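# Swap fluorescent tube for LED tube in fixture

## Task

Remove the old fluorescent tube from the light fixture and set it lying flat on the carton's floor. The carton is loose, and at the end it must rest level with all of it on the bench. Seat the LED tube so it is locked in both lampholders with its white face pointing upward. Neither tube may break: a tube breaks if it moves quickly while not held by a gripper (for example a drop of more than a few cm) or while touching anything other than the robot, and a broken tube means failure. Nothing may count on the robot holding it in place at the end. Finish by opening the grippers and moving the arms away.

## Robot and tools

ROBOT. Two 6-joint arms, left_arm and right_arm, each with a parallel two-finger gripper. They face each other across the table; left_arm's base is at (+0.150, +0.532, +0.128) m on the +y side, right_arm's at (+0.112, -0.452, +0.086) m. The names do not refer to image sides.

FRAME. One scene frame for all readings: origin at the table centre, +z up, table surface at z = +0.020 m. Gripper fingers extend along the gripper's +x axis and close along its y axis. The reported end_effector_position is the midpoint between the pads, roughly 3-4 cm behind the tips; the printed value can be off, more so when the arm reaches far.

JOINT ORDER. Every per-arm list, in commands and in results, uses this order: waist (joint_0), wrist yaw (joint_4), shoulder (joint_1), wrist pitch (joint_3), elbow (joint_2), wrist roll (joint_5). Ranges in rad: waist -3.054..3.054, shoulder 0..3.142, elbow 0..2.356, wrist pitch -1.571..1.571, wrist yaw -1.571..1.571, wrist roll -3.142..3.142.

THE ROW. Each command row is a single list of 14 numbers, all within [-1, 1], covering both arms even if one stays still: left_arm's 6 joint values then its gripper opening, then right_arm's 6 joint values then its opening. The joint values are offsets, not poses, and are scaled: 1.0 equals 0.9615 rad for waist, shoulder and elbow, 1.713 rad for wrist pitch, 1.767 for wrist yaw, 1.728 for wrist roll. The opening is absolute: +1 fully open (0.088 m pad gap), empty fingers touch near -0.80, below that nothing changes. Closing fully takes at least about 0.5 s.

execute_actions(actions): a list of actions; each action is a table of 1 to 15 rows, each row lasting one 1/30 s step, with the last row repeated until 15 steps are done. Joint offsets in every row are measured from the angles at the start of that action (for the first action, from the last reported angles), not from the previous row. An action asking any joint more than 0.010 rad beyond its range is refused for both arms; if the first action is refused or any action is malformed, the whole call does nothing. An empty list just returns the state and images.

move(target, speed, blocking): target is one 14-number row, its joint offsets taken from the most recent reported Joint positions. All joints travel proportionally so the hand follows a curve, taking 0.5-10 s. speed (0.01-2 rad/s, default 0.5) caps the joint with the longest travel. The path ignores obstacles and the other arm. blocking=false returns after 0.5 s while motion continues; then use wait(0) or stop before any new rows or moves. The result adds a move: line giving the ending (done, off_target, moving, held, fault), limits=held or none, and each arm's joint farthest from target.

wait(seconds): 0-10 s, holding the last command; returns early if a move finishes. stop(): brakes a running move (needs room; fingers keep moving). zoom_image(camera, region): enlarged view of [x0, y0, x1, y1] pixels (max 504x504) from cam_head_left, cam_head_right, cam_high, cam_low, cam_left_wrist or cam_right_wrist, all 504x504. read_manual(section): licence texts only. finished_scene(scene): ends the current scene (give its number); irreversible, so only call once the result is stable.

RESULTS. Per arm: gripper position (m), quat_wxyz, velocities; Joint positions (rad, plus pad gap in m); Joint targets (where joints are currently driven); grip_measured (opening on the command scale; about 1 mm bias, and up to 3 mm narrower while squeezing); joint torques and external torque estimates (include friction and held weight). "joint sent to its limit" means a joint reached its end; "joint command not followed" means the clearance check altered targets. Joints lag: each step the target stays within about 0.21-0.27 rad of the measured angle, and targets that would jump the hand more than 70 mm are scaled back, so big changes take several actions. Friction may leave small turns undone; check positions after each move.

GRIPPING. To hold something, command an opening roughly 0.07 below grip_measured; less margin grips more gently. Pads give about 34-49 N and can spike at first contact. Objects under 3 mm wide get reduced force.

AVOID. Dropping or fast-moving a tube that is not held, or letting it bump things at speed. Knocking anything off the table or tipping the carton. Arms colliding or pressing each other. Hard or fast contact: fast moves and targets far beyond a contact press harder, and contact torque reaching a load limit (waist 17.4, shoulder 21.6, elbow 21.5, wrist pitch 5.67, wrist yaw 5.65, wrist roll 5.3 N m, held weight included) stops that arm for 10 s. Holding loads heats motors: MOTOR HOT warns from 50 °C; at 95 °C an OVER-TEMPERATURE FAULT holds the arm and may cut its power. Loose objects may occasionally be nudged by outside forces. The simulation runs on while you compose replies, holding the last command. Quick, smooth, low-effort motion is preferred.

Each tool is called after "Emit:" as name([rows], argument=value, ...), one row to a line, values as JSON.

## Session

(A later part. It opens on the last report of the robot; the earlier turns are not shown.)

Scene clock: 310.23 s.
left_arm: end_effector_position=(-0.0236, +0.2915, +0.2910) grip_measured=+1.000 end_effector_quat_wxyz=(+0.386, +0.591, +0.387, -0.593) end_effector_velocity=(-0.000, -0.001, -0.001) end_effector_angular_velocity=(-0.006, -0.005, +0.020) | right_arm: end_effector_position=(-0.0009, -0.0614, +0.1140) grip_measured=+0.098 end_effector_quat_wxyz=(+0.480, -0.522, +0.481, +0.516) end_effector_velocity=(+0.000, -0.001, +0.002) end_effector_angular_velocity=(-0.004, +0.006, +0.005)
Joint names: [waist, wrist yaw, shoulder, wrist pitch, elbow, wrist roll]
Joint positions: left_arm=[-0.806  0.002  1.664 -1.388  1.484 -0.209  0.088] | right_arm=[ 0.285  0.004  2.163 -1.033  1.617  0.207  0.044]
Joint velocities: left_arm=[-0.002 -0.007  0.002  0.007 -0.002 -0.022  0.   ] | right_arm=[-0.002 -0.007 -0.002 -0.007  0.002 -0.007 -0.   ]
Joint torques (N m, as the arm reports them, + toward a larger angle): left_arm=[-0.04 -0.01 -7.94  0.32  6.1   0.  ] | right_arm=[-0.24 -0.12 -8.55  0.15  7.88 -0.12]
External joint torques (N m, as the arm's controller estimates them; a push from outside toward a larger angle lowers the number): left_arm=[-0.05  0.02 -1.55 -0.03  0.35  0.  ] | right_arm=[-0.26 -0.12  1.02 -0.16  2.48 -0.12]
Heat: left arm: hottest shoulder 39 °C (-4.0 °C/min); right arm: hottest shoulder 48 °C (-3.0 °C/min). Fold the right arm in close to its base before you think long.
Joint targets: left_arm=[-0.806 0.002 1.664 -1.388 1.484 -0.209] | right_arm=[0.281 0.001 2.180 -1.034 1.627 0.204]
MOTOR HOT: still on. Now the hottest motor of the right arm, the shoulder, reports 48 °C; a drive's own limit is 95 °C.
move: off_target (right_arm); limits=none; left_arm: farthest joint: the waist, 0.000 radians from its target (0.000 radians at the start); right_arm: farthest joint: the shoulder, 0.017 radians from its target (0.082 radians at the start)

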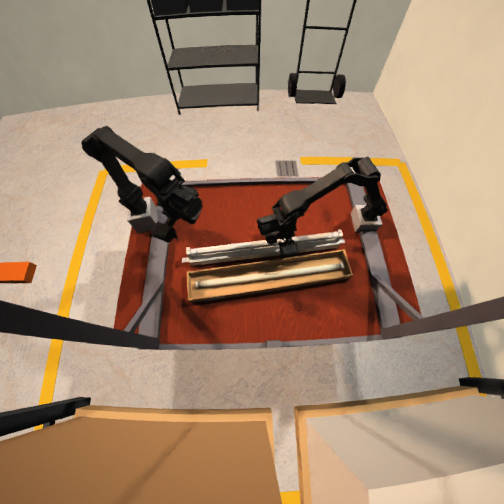

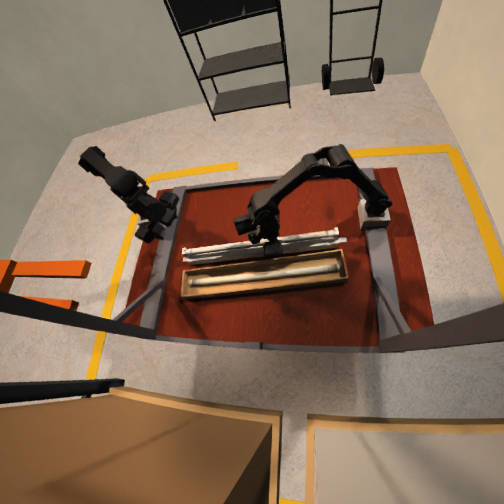

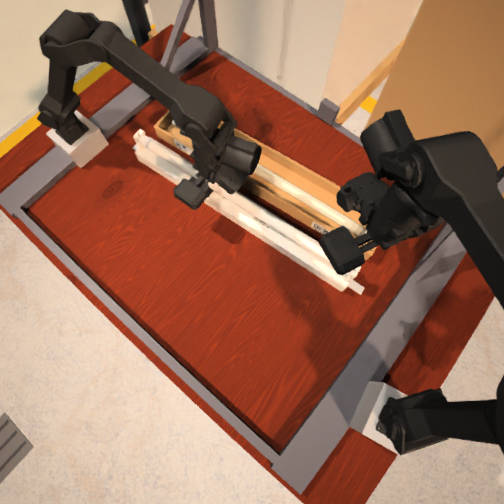

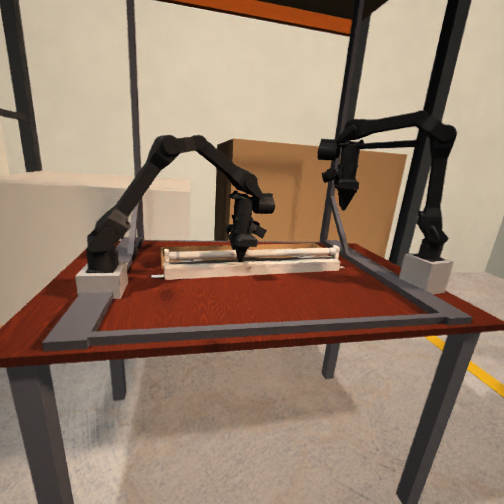

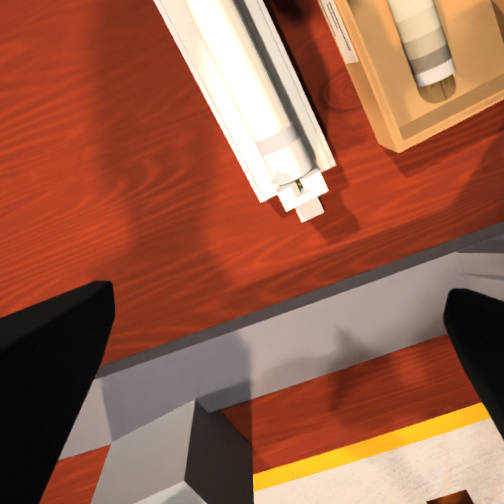

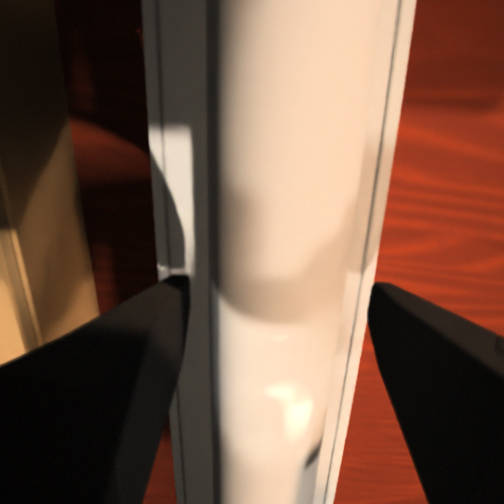

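Seated. Strokes.

Emit:
move(target=[0,0,0,0,0,0,1,-0.172,-0.224,-0.025,0.05,-0.083,-0.094,0.1], speed=0.4)

Emit:
move(target=[0,0,0,0,0,0,1,-0.148,-0.225,0.1,-0.006,-0.016,-0.105,0.1], speed=0.4)

Emit:
move(target=[0,0,0,0,0,0,1,0,0,0,0,0,0,-0.47])

Emit:
move(target=[0,0,0,0,0,0,1,0.138,0.217,-0.1,0.007,0.006,0.108,-0.47], speed=0.3)

Emit:
move(target=[0,0,0,0,0,0,1,0.17,0.224,0.02,-0.051,0.096,0.093,-0.47], speed=0.3)

Emit:
move(target=[0,0,0,0,0,0,1,0,0,0,0,0,0,0.1])

Scene clock: 318.97 s.
left_arm: end_effector_position=(-0.0236, +0.2915, +0.2910) grip_measured=+1.000 end_effector_quat_wxyz=(+0.386, +0.591, +0.387, -0.593) end_effector_velocity=(+0.000, +0.002, +0.000) end_effector_angular_velocity=(+0.002, -0.010, +0.000) | right_arm: end_effector_position=(+0.0067, -0.0583, +0.1103) grip_measured=+0.098 end_effector_quat_wxyz=(+0.370, -0.418, +0.573, +0.599) end_effector_velocity=(+0.002, -0.002, -0.000) end_effector_angular_velocity=(-0.004, -0.008, +0.004)
Joint names: [waist, wrist yaw, shoulder, wrist pitch, elbow, wrist roll]
Joint positions: left_arm=[-0.806  0.002  1.664 -1.388  1.484 -0.209  0.088] | right_arm=[ 0.123 -0.388  2.157 -0.949  1.545  0.047  0.044]
Joint velocities: left_arm=[-0.007 -0.007 -0.002 -0.007 -0.002 -0.007  0.   ] | right_arm=[-0.002  0.007 -0.002 -0.007 -0.002 -0.007  0.   ]
Joint torques (N m, as the arm reports them, + toward a larger angle): left_arm=[-0.05 -0.01 -7.94  0.32  6.09  0.  ] | right_arm=[ -0.18  -0.43 -12.51   0.41   5.53  -0.15]
External joint torques (N m, as the arm's controller estimates them; a push from outside toward a larger angle lowers the number): left_arm=[-0.01  0.01 -1.49 -0.01  0.34  0.  ] | right_arm=[-0.22 -0.16 -3.03  0.06  0.19 -0.13]
Heat: left arm: hottest shoulder 39 °C (-3.0 °C/min); right arm: hottest shoulder 48 °C (-5.0 °C/min).
Joint targets: left_arm=[-0.806 0.002 1.664 -1.388 1.484 -0.209] | right_arm=[0.119 -0.392 2.139 -0.947 1.537 0.044]
MOTOR HOT: cleared. Now the hottest motor of the right arm, the shoulder, reports 48 °C.
move: off_target (right_arm); limits=none; left_arm: farthest joint: the waist, 0.000 radians from its target (0.000 radians at the start); right_arm: farthest joint: the shoulder, 0.018 radians from its target (0.024 radians at the start)

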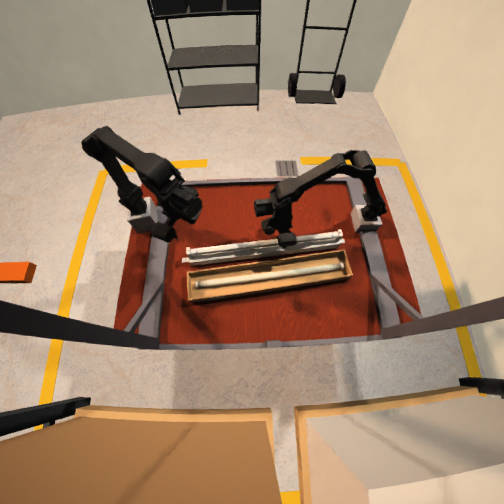

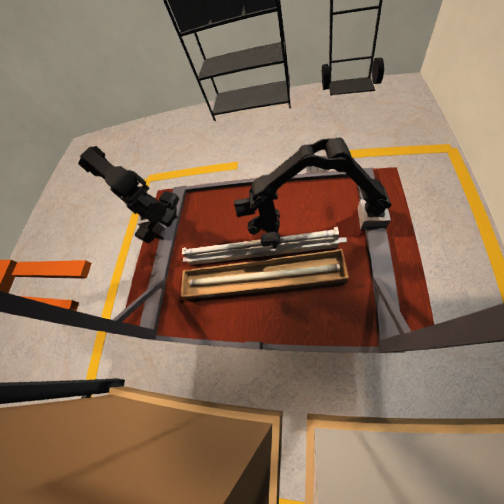

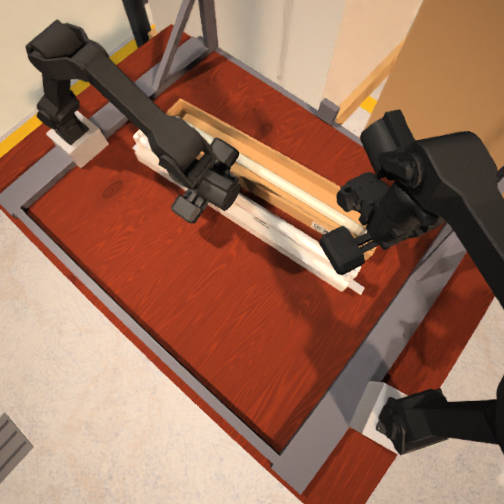

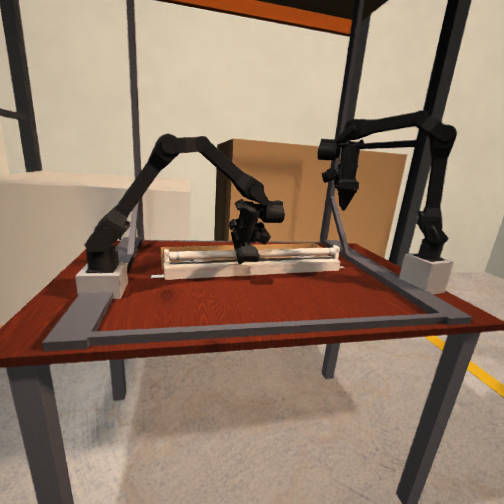

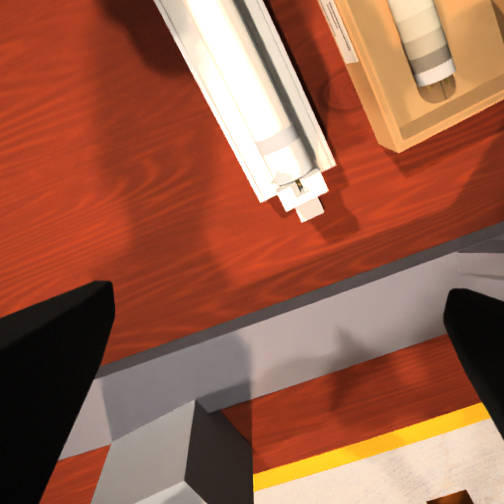

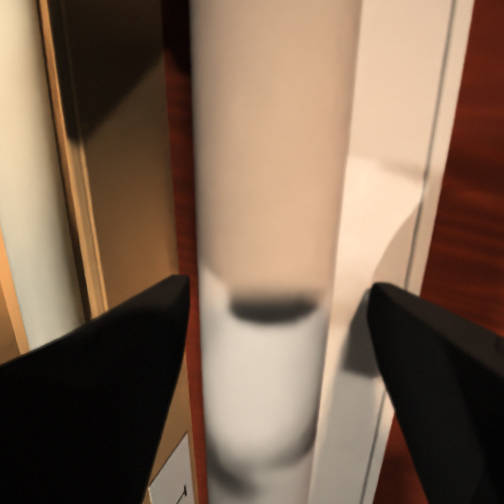

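Scene clock: 320.60 s.
left_arm: end_effector_position=(-0.0236, +0.2915, +0.2910) grip_measured=+1.000 end_effector_quat_wxyz=(+0.386, +0.591, +0.387, -0.593) end_effector_velocity=(+0.000, +0.004, -0.001) end_effector_angular_velocity=(+0.014, -0.001, +0.005) | right_arm: end_effector_position=(+0.0130, -0.0555, +0.1109) grip_measured=+0.098 end_effector_quat_wxyz=(+0.247, -0.294, +0.640, +0.665) end_effector_velocity=(+0.002, -0.001, +0.001) end_effector_angular_velocity=(-0.002, +0.008, -0.003)
Joint names: [waist, wrist yaw, shoulder, wrist pitch, elbow, wrist roll]
Joint positions: left_arm=[-0.806  0.002  1.664 -1.388  1.484 -0.209  0.088] | right_arm=[-0.016 -0.781  2.237 -0.958  1.538 -0.131  0.044]
Joint velocities: left_arm=[-0.002  0.007 -0.002 -0.007 -0.007 -0.007  0.   ] | right_arm=[-0.007 -0.007 -0.002 -0.007 -0.002 -0.007  0.   ]
Joint torques (N m, as the arm reports them, + toward a larger angle): left_arm=[-0.04 -0.01 -7.95  0.32  6.09  0.  ] | right_arm=[-0.09 -0.7  -8.54  0.05  5.17 -0.15]
External joint torques (N m, as the arm's controller estimates them; a push from outside toward a larger angle lowers the number): left_arm=[-0.06  0.01 -1.45 -0.01  0.33  0.  ] | right_arm=[-0.04 -0.21  1.05 -0.13  0.21 -0.11]
Heat: left arm: hottest shoulder 39 °C (-3.0 °C/min); right arm: hottest shoulder 48 °C (-5.1 °C/min).
Joint targets: left_arm=[-0.806 0.002 1.664 -1.388 1.484 -0.209] | right_arm=[-0.019 -0.785 2.253 -0.959 1.530 -0.134]
move: off_target (right_arm); limits=none; left_arm: farthest joint: the waist, 0.000 radians from its target (0.000 radians at the start); right_arm: farthest joint: the shoulder, 0.016 radians from its target (0.096 radians at the start)

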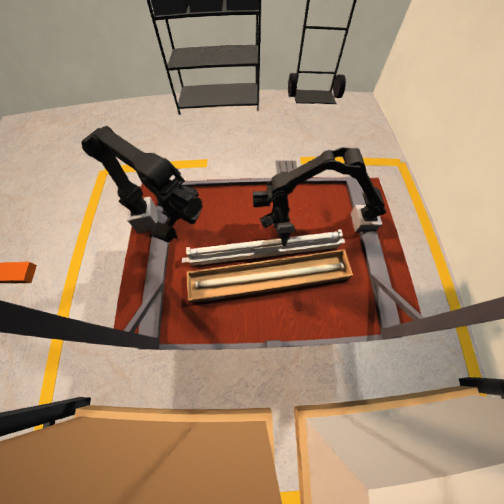

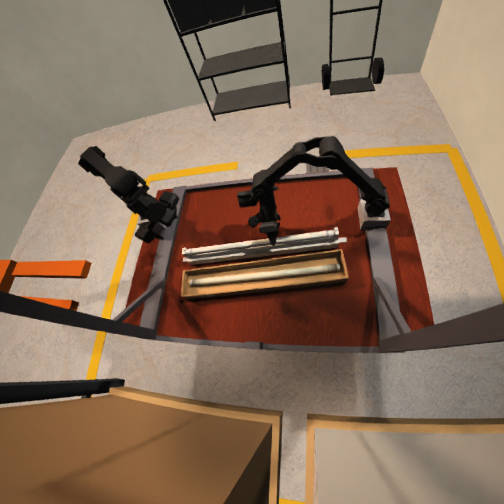

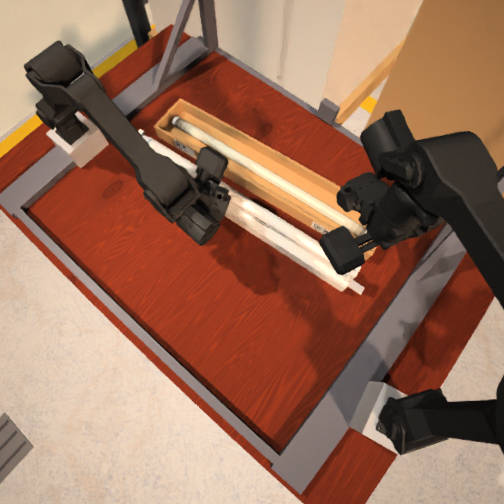

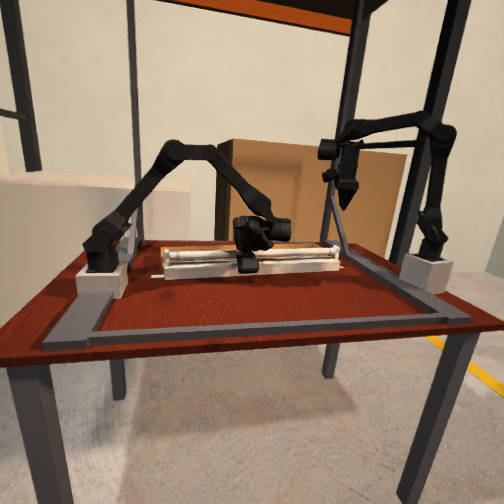

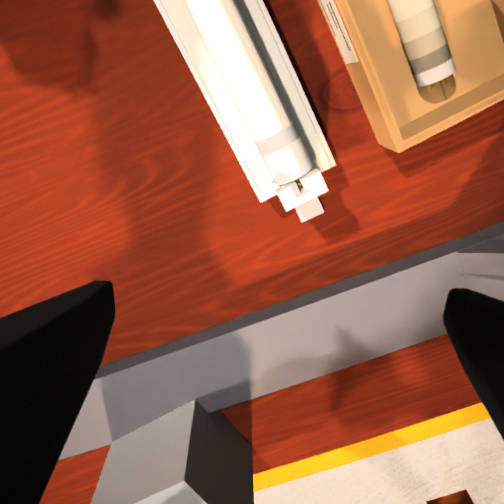

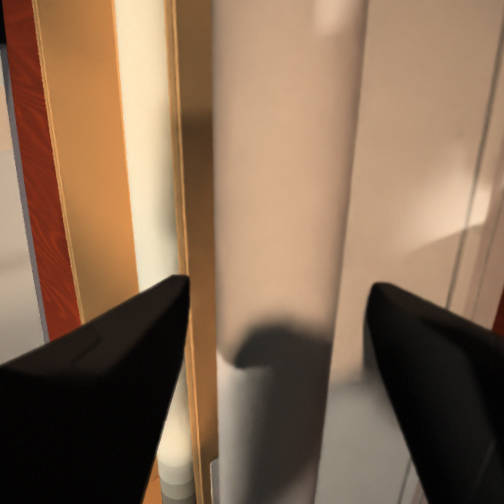

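Scene clock: 321.10 s.
left_arm: end_effector_position=(-0.0236, +0.2915, +0.2910) grip_measured=+1.000 end_effector_quat_wxyz=(+0.386, +0.591, +0.387, -0.593) end_effector_velocity=(+0.003, +0.002, -0.001) end_effector_angular_velocity=(+0.006, -0.013, +0.024) | right_arm: end_effector_position=(+0.0121, -0.0557, +0.1115) grip_measured=-0.375 end_effector_quat_wxyz=(+0.245, -0.293, +0.641, +0.666) end_effector_velocity=(+0.002, -0.001, +0.002) end_effector_angular_velocity=(+0.003, -0.007, +0.003)
Joint names: [waist, wrist yaw, shoulder, wrist pitch, elbow, wrist roll]
Joint positions: left_arm=[-0.806  0.002  1.664 -1.388  1.484 -0.209  0.088] | right_arm=[-0.015 -0.787  2.237 -0.959  1.538 -0.131  0.021]
Joint velocities: left_arm=[ 0.002 -0.007 -0.002 -0.007 -0.007 -0.022  0.   ] | right_arm=[-0.002  0.007 -0.007 -0.007 -0.002 -0.007 -0.   ]
Joint torques (N m, as the arm reports them, + toward a larger angle): left_arm=[-0.04 -0.01 -7.94  0.32  6.1   0.  ] | right_arm=[  0.02  -0.31 -10.41   0.19   6.2   -0.03]
External joint torques (N m, as the arm's controller estimates them; a push from outside toward a larger angle lowers the number): left_arm=[-0.08  0.02 -1.49 -0.01  0.36  0.  ] | right_arm=[ 0.04  0.19 -0.67 -0.01  1.14  0.01]
Heat: left arm: hottest shoulder 39 °C (-3.0 °C/min); right arm: hottest shoulder 48 °C (-5.0 °C/min).
Joint targets: left_arm=[-0.806 0.002 1.664 -1.388 1.484 -0.209] | right_arm=[-0.016 -0.781 2.237 -0.958 1.538 -0.131]
move: done; limits=none; left_arm: farthest joint: the waist, 0.000 radians from its target (0.000 radians at the start); right_arm: farthest joint: the wrist yaw, 0.006 radians from its target (0.000 radians at the start)

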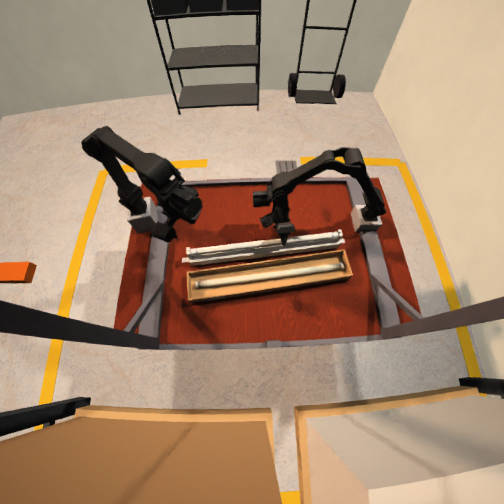

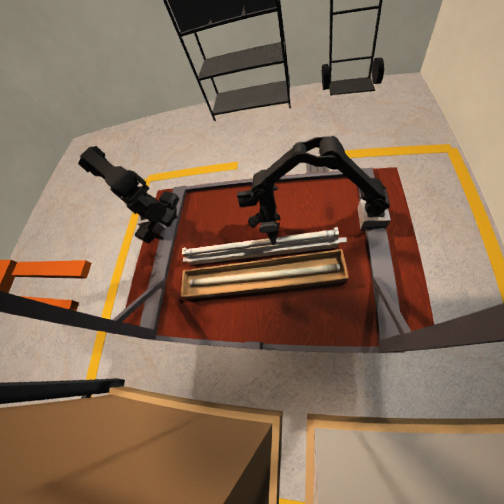

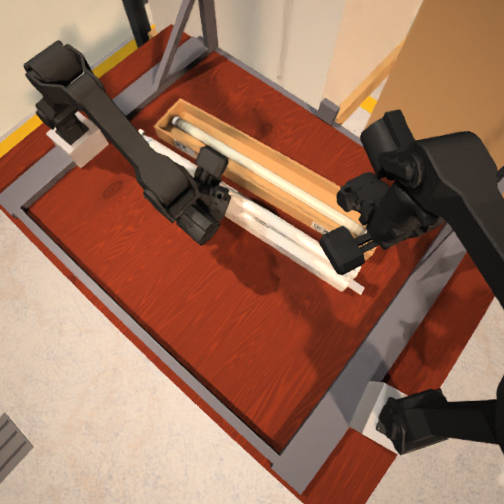

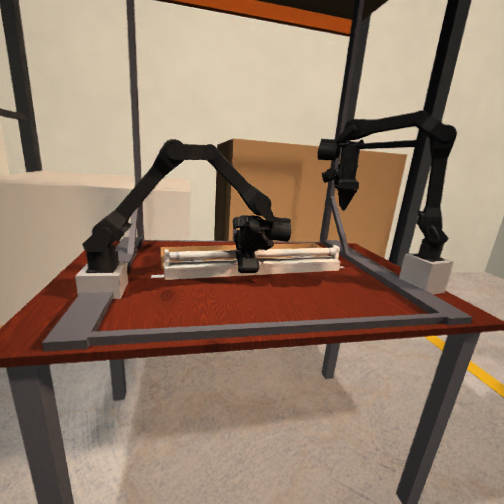

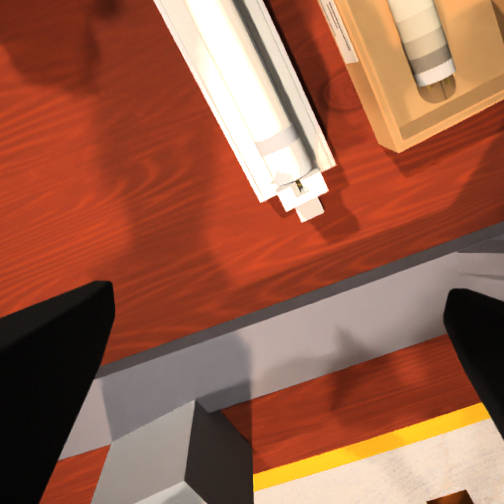

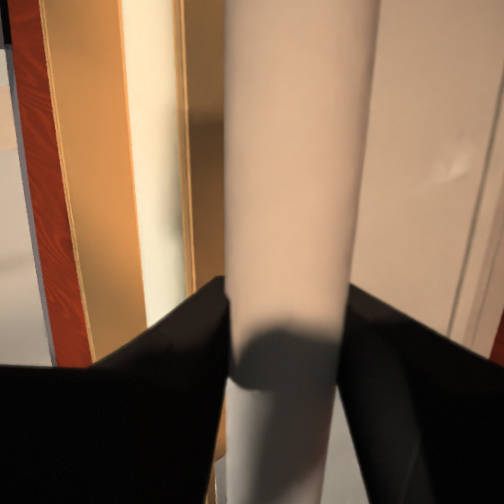

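Scene clock: 322.97 s.
left_arm: end_effector_position=(-0.0236, +0.2915, +0.2910) grip_measured=+1.000 end_effector_quat_wxyz=(+0.386, +0.591, +0.387, -0.593) end_effector_velocity=(+0.001, +0.001, -0.001) end_effector_angular_velocity=(+0.006, -0.013, -0.010) | right_arm: end_effector_position=(+0.0056, -0.0564, +0.1164) grip_measured=-0.375 end_effector_quat_wxyz=(+0.367, -0.406, +0.577, +0.607) end_effector_velocity=(-0.000, +0.003, +0.002) end_effector_angular_velocity=(+0.014, +0.009, +0.004)
Joint names: [waist, wrist yaw, shoulder, wrist pitch, elbow, wrist roll]
Joint positions: left_arm=[-0.806  0.002  1.664 -1.388  1.484 -0.209  0.088] | right_arm=[ 0.116 -0.414  2.145 -0.945  1.545  0.049  0.021]
Joint velocities: left_arm=[-0.002 -0.007  0.002 -0.007 -0.002  0.007  0.   ] | right_arm=[-0.002 -0.007 -0.002  0.007  0.002 -0.007 -0.   ]
Joint torques (N m, as the arm reports them, + toward a larger angle): left_arm=[-0.04  0.   -7.95  0.32  6.09  0.  ] | right_arm=[  0.05   0.19 -10.9    0.23   6.4    0.17]
External joint torques (N m, as the arm's controller estimates them; a push from outside toward a larger angle lowers the number): left_arm=[-0.06  0.03 -1.52 -0.01  0.37  0.  ] | right_arm=[ 0.04  0.47 -1.5  -0.13  1.05  0.19]
Heat: left arm: hottest shoulder 38 °C (-4.0 °C/min); right arm: hottest shoulder 48 °C (-5.0 °C/min).
Joint targets: left_arm=[-0.806 0.002 1.664 -1.388 1.484 -0.209] | right_arm=[0.117 -0.403 2.141 -0.947 1.544 0.056]
move: done; limits=none; left_arm: farthest joint: the waist, 0.000 radians from its target (0.000 radians at the start); right_arm: farthest joint: the wrist yaw, 0.010 radians from its target (0.383 radians at the start)

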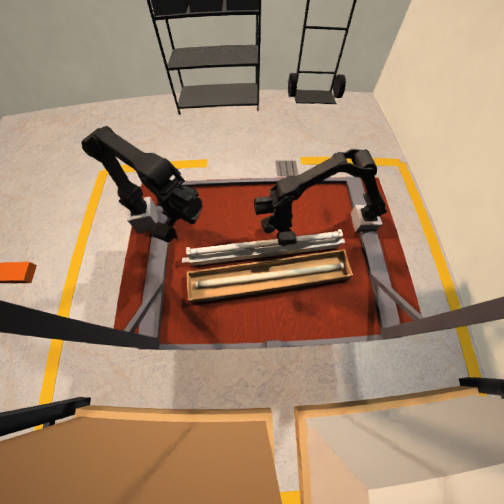

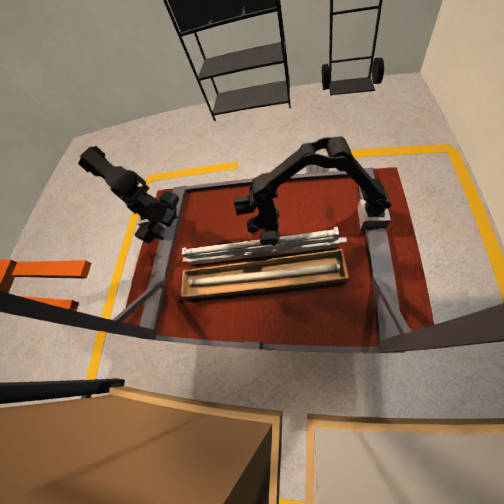

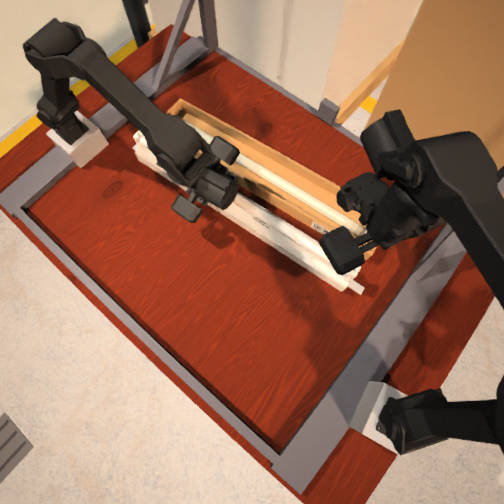

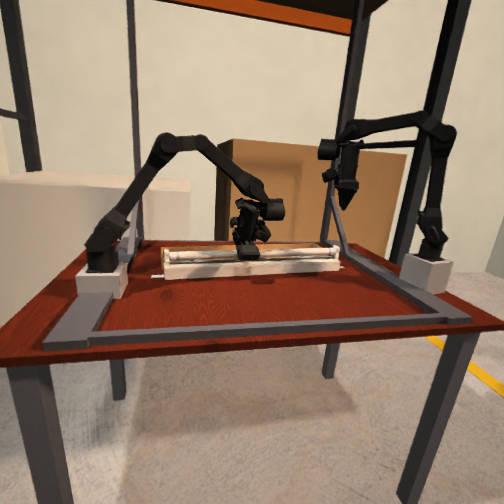

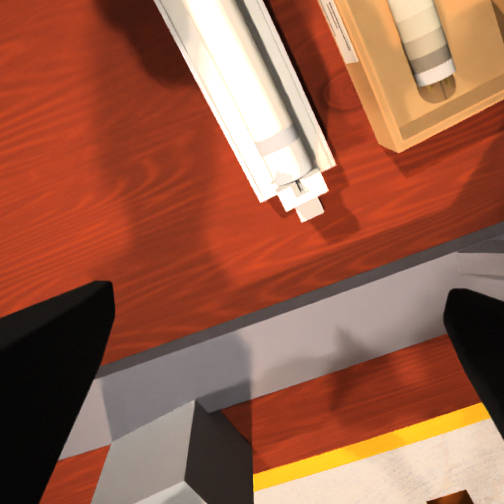

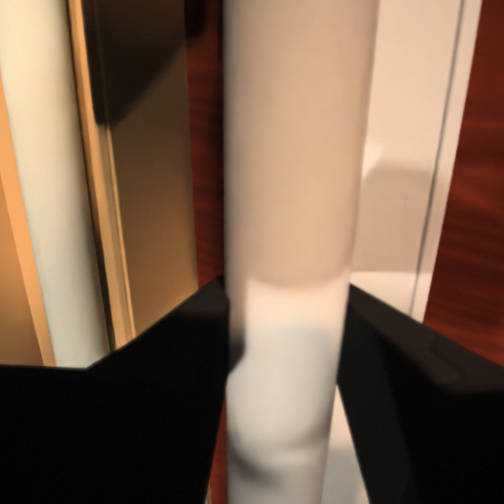

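Scene clock: 324.87 s.
left_arm: end_effector_position=(-0.0236, +0.2915, +0.2910) grip_measured=+1.000 end_effector_quat_wxyz=(+0.386, +0.591, +0.387, -0.593) end_effector_velocity=(+0.002, +0.002, +0.000) end_effector_angular_velocity=(+0.002, -0.010, -0.010) | right_arm: end_effector_position=(-0.0032, -0.0579, +0.1209) grip_measured=-0.375 end_effector_quat_wxyz=(+0.478, -0.509, +0.486, +0.526) end_effector_velocity=(+0.005, -0.001, +0.000) end_effector_angular_velocity=(-0.000, -0.023, +0.019)
Joint names: [waist, wrist yaw, shoulder, wrist pitch, elbow, wrist roll]
Joint positions: left_arm=[-0.806  0.002  1.664 -1.388  1.484 -0.209  0.088] | right_arm=[ 0.278 -0.023  2.151 -1.03   1.626  0.205  0.021]
Joint velocities: left_arm=[-0.002 -0.007 -0.002 -0.007 -0.002  0.007  0.   ] | right_arm=[-0.002  0.022 -0.002 -0.007 -0.002 -0.022 -0.   ]
Joint torques (N m, as the arm reports them, + toward a larger angle): left_arm=[-0.04  0.   -7.95  0.32  6.1   0.  ] | right_arm=[ 0.09  0.19 -8.74  0.18  8.02  0.13]
External joint torques (N m, as the arm's controller estimates them; a push from outside toward a larger angle lowers the number): left_arm=[-0.05  0.02 -1.47  0.    0.35  0.  ] | right_arm=[ 0.11  0.2   0.78 -0.18  2.56  0.13]
Heat: left arm: hottest shoulder 38 °C (-3.0 °C/min); right arm: hottest shoulder 48 °C (-5.0 °C/min).
Joint targets: left_arm=[-0.806 0.002 1.664 -1.388 1.484 -0.209] | right_arm=[0.280 -0.018 2.165 -1.033 1.637 0.210]
move: off_target (right_arm); limits=none; left_arm: farthest joint: the waist, 0.000 radians from its target (0.000 radians at the start); right_arm: farthest joint: the shoulder, 0.013 radians from its target (0.019 radians at the start)

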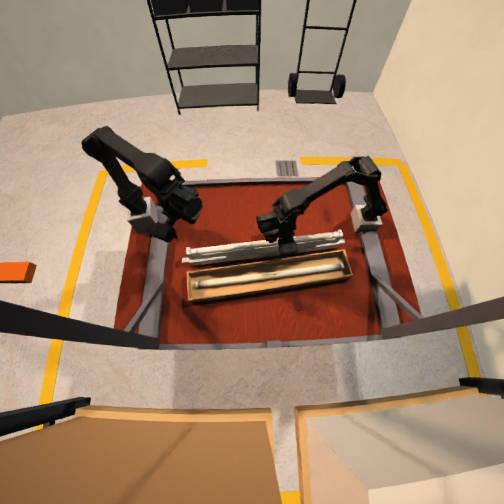

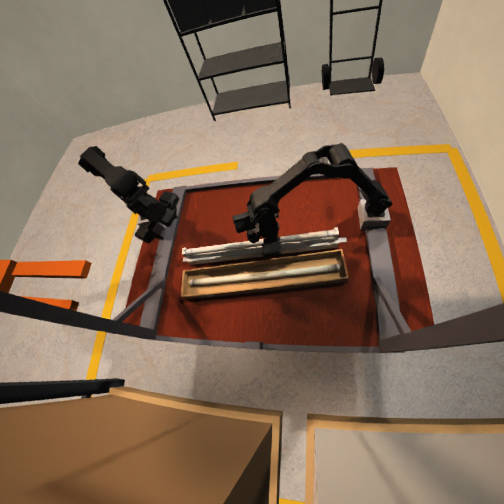

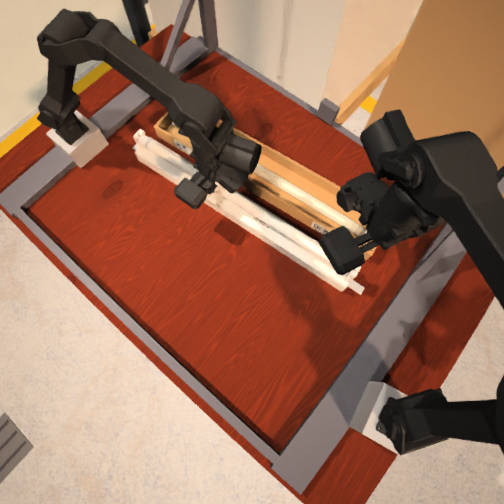

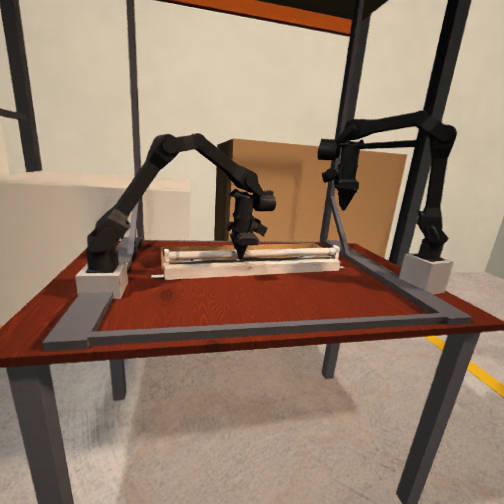

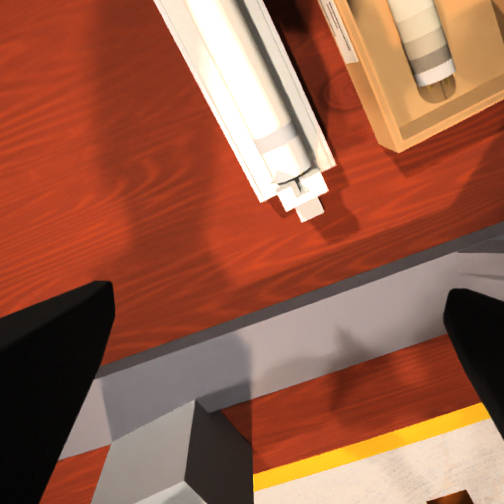

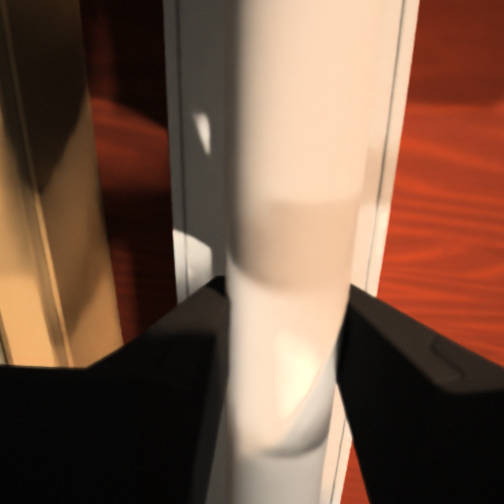

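Scene clock: 325.53 s.
left_arm: end_effector_position=(-0.0236, +0.2915, +0.2910) grip_measured=+1.000 end_effector_quat_wxyz=(+0.386, +0.591, +0.387, -0.593) end_effector_velocity=(+0.003, +0.002, -0.001) end_effector_angular_velocity=(+0.006, -0.013, +0.010) | right_arm: end_effector_position=(-0.0031, -0.0580, +0.1209) grip_measured=+0.096 end_effector_quat_wxyz=(+0.478, -0.509, +0.486, +0.526) end_effector_velocity=(+0.001, -0.005, +0.002) end_effector_angular_velocity=(-0.018, +0.002, +0.005)
Joint names: [waist, wrist yaw, shoulder, wrist pitch, elbow, wrist roll]
Joint positions: left_arm=[-0.806  0.002  1.664 -1.388  1.484 -0.209  0.088] | right_arm=[ 0.278 -0.023  2.151 -1.031  1.626  0.205  0.044]
Joint velocities: left_arm=[ 0.002 -0.007 -0.002 -0.007 -0.007 -0.007  0.   ] | right_arm=[-0.002 -0.007 -0.007 -0.022 -0.002 -0.007  0.001]
Joint torques (N m, as the arm reports them, + toward a larger angle): left_arm=[-0.04 -0.01 -7.95  0.32  6.1   0.01] | right_arm=[  0.08  -0.02 -10.53   0.35   6.65  -0.01]
External joint torques (N m, as the arm's controller estimates them; a push from outside toward a larger angle lowers the number): left_arm=[-0.1   0.02 -1.51 -0.02  0.34  0.01] | right_arm=[ 0.06 -0.01 -0.83  0.    1.12 -0.01]
Heat: left arm: hottest shoulder 38 °C (-3.0 °C/min); right arm: hottest shoulder 48 °C (-6.1 °C/min).
Joint targets: left_arm=[-0.806 0.002 1.664 -1.388 1.484 -0.209] | right_arm=[0.278 -0.023 2.151 -1.030 1.626 0.205]
move: done; limits=none; left_arm: farthest joint: the waist, 0.000 radians from its target (0.000 radians at the start); right_arm: farthest joint: the wrist pitch, 0.001 radians from its target (0.000 radians at the start)

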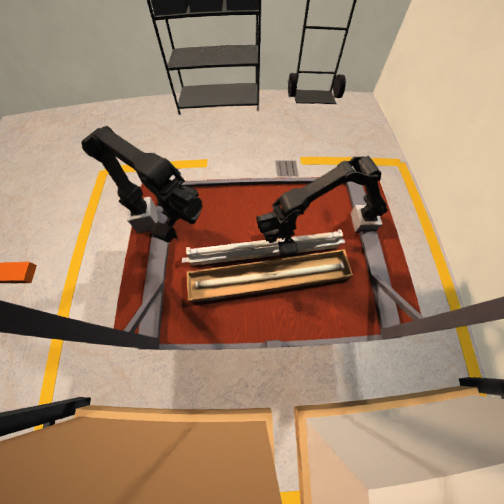

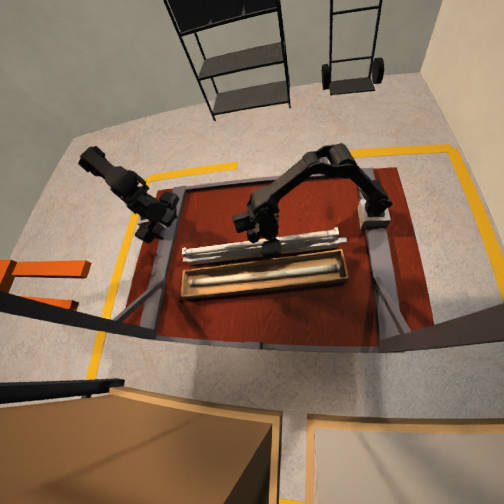

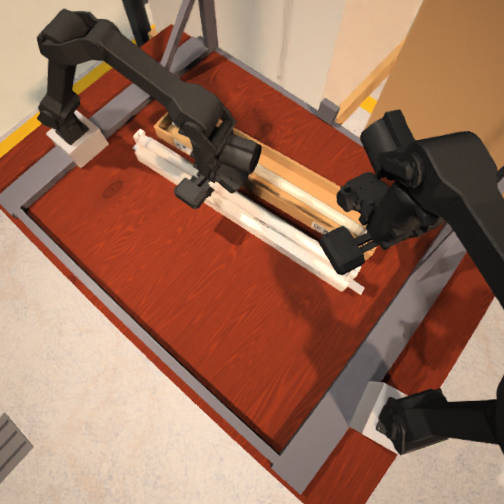

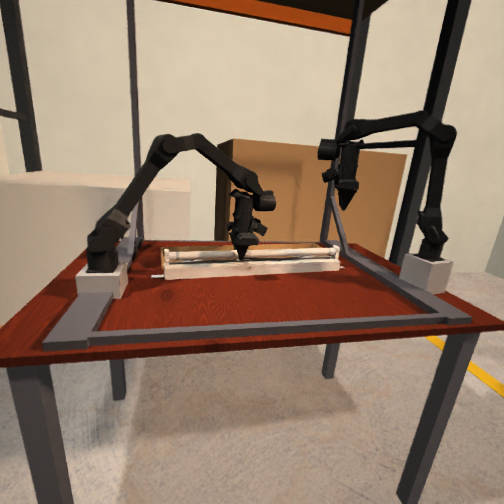

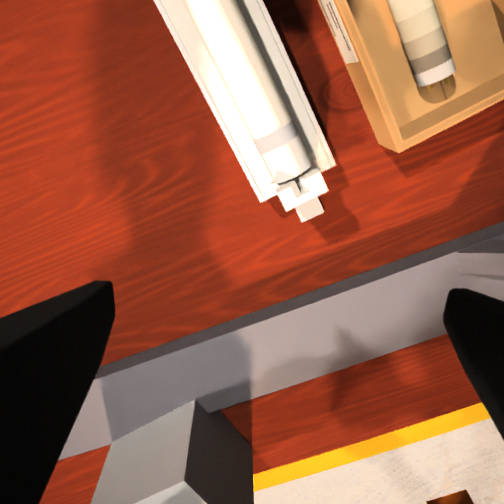

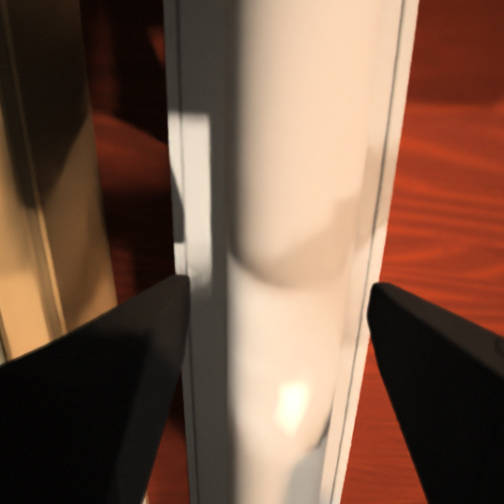

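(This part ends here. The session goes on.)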